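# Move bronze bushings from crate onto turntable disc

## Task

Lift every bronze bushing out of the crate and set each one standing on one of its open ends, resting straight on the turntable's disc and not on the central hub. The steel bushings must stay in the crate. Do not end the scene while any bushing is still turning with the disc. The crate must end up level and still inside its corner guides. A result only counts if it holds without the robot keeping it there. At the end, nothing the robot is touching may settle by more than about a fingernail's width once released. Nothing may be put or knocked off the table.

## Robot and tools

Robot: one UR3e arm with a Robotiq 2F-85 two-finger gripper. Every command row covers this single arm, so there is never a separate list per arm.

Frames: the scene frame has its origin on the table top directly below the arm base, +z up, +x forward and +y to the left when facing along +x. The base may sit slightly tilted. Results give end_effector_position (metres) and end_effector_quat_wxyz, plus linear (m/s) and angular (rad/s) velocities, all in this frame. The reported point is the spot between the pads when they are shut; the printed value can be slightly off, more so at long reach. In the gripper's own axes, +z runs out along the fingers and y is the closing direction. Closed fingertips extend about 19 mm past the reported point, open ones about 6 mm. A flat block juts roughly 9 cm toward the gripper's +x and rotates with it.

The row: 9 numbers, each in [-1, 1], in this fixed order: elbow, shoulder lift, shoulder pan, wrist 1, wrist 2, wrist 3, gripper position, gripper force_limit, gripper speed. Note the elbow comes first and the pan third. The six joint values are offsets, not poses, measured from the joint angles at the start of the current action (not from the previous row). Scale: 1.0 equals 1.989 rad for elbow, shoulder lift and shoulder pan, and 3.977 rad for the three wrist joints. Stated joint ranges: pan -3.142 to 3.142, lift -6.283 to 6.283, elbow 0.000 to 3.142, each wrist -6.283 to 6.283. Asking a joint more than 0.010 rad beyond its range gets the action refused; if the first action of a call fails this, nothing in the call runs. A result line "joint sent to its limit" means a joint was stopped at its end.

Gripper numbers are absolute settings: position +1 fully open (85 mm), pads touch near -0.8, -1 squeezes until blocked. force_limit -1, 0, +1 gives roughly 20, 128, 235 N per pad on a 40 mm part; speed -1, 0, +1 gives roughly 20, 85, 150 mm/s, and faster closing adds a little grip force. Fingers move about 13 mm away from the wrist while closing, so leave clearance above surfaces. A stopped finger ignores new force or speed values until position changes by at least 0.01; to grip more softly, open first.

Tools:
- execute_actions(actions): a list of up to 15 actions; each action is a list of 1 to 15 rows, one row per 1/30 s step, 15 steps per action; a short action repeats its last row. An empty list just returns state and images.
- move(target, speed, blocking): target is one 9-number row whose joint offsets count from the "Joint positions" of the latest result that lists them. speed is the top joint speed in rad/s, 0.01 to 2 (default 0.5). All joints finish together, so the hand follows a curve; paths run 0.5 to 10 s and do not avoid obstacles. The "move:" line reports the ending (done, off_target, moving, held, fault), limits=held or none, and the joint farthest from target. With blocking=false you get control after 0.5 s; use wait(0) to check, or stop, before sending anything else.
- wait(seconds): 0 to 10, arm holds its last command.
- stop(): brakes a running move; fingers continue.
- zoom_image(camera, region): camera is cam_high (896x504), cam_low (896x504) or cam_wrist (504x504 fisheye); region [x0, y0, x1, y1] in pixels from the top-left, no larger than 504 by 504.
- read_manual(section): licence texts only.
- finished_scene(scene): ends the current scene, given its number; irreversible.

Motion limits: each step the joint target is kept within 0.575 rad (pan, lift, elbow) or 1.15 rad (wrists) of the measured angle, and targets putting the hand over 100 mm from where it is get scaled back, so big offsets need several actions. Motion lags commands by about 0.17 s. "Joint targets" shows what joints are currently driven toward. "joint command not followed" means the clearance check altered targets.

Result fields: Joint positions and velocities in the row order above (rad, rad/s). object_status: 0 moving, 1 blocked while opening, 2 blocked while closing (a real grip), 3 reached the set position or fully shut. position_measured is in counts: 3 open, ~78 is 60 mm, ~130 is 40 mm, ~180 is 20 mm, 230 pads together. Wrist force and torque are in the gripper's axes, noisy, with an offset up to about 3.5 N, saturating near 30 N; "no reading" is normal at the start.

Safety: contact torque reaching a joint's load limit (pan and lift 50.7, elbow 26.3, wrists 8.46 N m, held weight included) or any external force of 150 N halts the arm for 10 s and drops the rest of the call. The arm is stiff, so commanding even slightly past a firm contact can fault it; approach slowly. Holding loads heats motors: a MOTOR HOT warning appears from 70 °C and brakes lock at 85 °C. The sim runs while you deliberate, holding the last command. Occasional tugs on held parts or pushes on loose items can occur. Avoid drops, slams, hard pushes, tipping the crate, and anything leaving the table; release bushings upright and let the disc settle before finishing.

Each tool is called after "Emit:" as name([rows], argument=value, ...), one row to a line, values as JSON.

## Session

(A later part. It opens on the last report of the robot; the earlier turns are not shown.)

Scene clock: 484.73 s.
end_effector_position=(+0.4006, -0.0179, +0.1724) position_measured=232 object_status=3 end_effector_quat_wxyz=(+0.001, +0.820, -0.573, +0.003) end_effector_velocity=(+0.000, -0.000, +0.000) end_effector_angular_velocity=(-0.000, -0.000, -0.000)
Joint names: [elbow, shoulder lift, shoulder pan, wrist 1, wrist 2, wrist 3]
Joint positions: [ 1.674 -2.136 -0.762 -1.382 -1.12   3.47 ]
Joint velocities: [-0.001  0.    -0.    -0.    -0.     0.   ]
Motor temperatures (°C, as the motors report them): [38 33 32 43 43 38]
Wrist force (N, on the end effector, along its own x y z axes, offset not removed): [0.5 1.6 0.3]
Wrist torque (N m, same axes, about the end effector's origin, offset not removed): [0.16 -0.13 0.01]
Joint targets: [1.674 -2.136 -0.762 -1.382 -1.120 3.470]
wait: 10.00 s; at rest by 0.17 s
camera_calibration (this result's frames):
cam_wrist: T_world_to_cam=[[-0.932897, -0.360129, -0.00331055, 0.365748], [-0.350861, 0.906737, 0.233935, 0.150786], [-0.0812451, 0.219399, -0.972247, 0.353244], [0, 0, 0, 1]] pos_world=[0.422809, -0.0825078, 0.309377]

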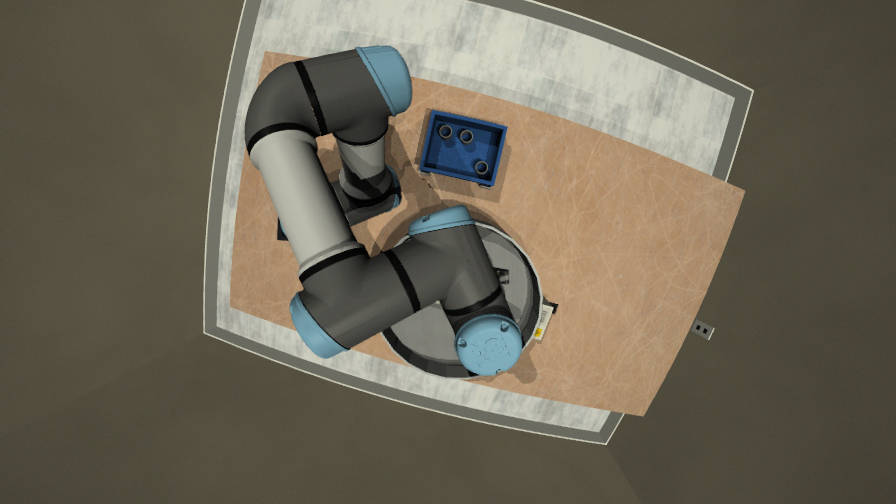

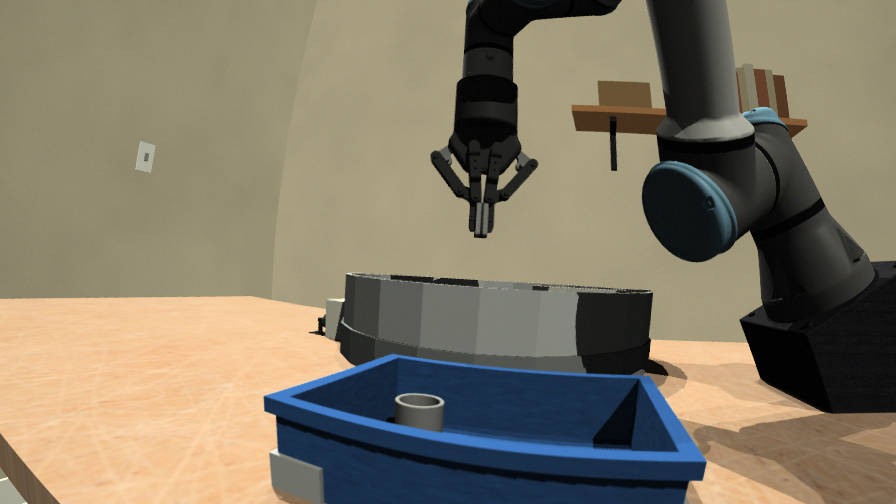

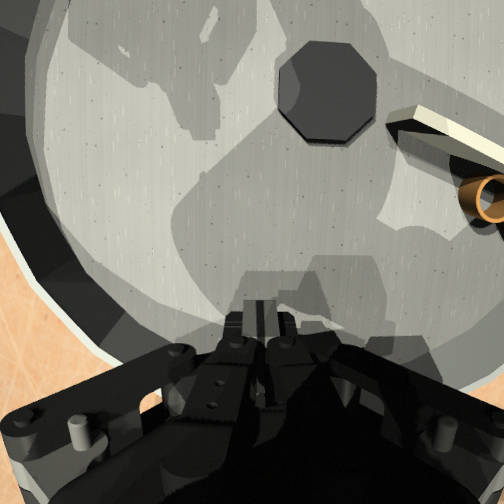

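Move to high pose to see the bar.

Emit:
move(target=[0.039,-0.02,0.66,-0.068,-0.143,0,-1,0,0], speed=0.8)

Emit:
wait(seconds=5)

Emit:
zoom_image(camera="cam_high", region=[350,100,570,390])

Scene clock: 489.23 s.
end_effector_position=(+0.3012, +0.1943, +0.2210) position_measured=232 object_status=3 end_effector_quat_wxyz=(-0.000, +1.000, -0.002, -0.001) end_effector_velocity=(-0.000, -0.000, -0.000) end_effector_angular_velocity=(-0.001, +0.000, -0.000)
Joint names: [elbow, shoulder lift, shoulder pan, wrist 1, wrist 2, wrist 3]
Joint positions: [ 1.751 -2.176  0.55  -1.652 -1.689  3.47 ]
Joint velocities: [ 0.001  0.    -0.    -0.    -0.001  0.   ]
Motor temperatures (°C, as the motors report them): [38 33 32 43 43 38]
Wrist force (N, on the end effector, along its own x y z axes, offset not removed): [0.8 1.5 -0.1]
Wrist torque (N m, same axes, about the end effector's origin, offset not removed): [0.17 -0.18 -0.01]
Joint targets: [1.751 -2.176 0.551 -1.652 -1.689 3.470]
move: done; limits=none; farthest joint: the shoulder pan, 0.000 radians from its target (1.312 radians at the start)
camera_calibration (this result's frames):
cam_wrist: T_world_to_cam=[[0.0149528, -0.999886, -0.00219843, 0.188127], [-0.970637, -0.0150433, 0.240077, 0.276585], [-0.240082, -0.00145594, -0.970751, 0.436275], [0, 0, 0, 1]] pos_world=[0.370392, 0.192902, 0.357526]

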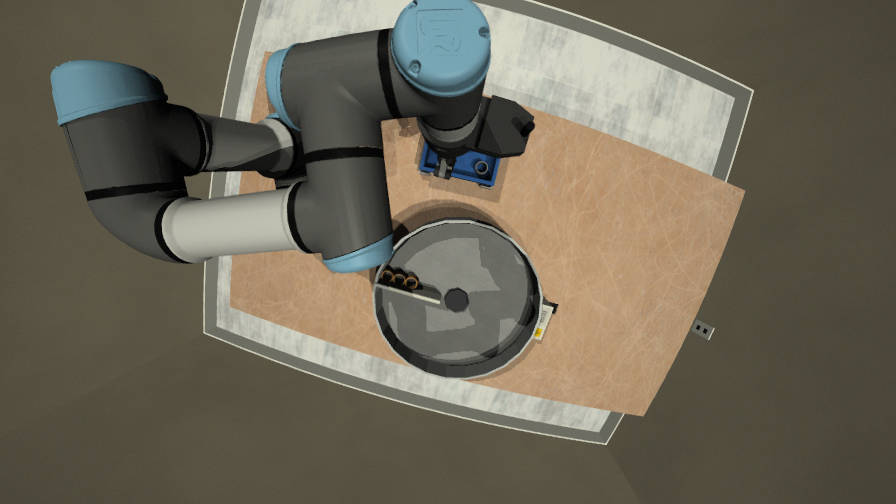

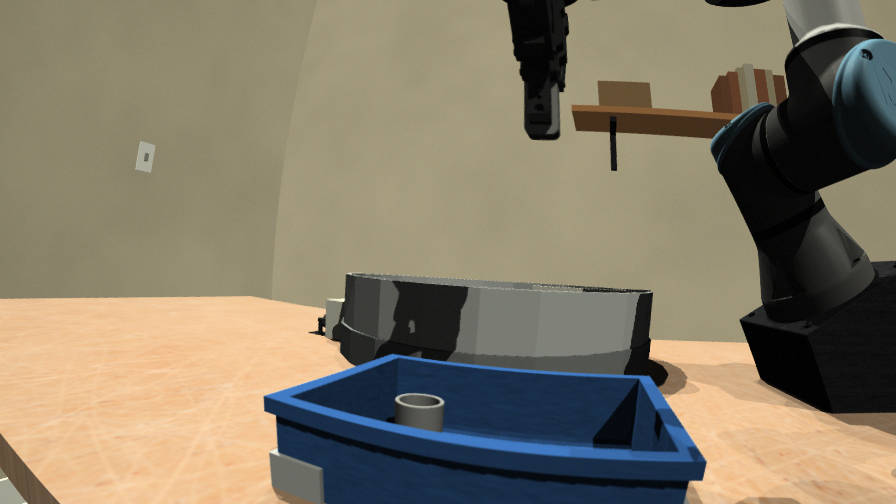

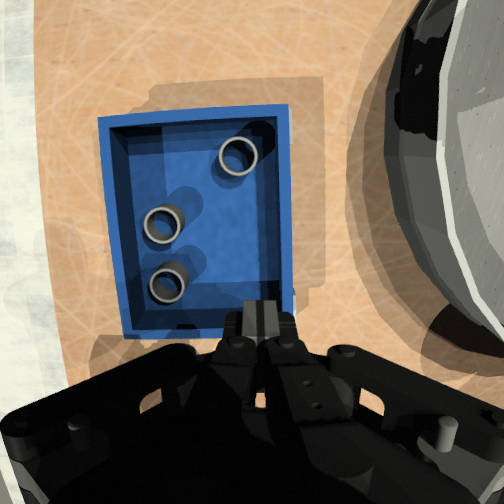

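Scene clock: 494.23 s.
end_effector_position=(+0.3012, +0.1943, +0.2210) position_measured=232 object_status=3 end_effector_quat_wxyz=(-0.000, +1.000, -0.001, -0.000) end_effector_velocity=(-0.000, +0.000, +0.000) end_effector_angular_velocity=(+0.001, -0.000, +0.001)
Joint names: [elbow, shoulder lift, shoulder pan, wrist 1, wrist 2, wrist 3]
Joint positions: [ 1.751 -2.176  0.551 -1.652 -1.689  3.47 ]
Joint velocities: [-0.     0.     0.001  0.     0.     0.   ]
Motor temperatures (°C, as the motors report them): [38 33 32 43 43 38]
Wrist force (N, on the end effector, along its own x y z axes, offset not removed): [0.6 0.7 -0.1]
Wrist torque (N m, same axes, about the end effector's origin, offset not removed): [0.07 -0.13 0.00]
Joint targets: [1.751 -2.176 0.551 -1.652 -1.689 3.470]
wait: 5.00 s; at rest by 0.17 s
camera_calibration (this result's frames):
cam_wrist: T_world_to_cam=[[0.0151524, -0.999883, -0.00223855, 0.188104], [-0.970648, -0.0152467, 0.240019, 0.276614], [-0.240025, -0.00146402, -0.970766, 0.436278], [0, 0, 0, 1]] pos_world=[0.370362, 0.192938, 0.357552]

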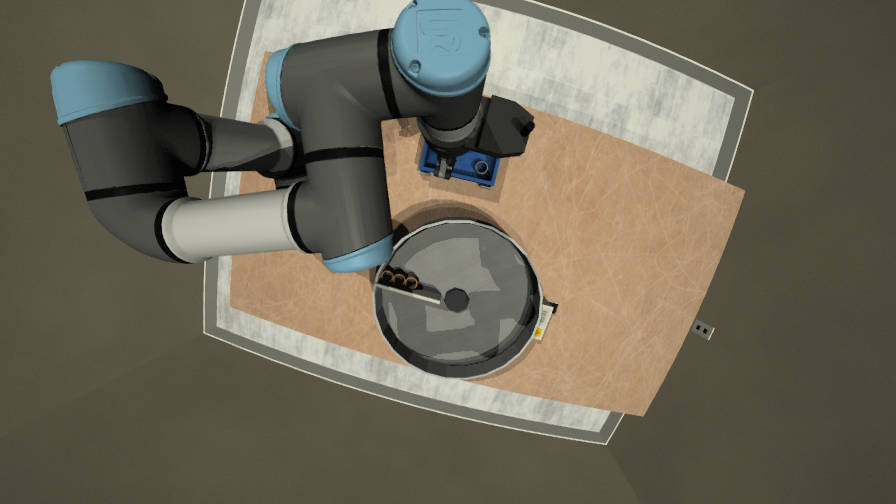

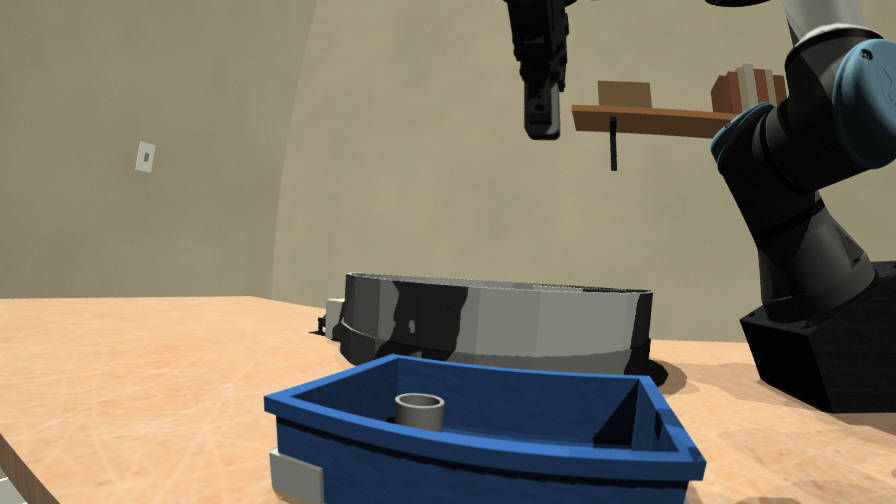

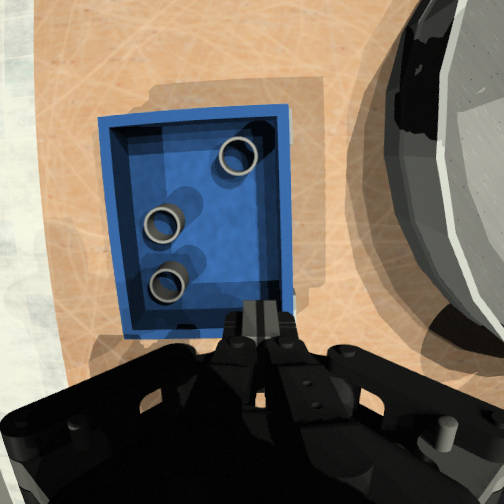

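Region (350, 100, 570, 390) of cam_high's 896x504 image, scaled by 1.738, with more detail than that image has; it fills the left 382 columns of this view, and the rest is white.

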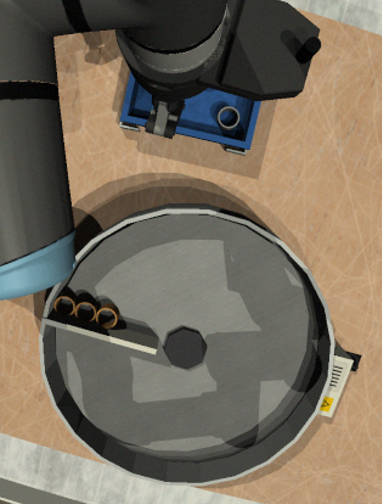

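Three in a row, stationary.

Emit:
finished_scene(scene=1)

The scene is finished: the task was done.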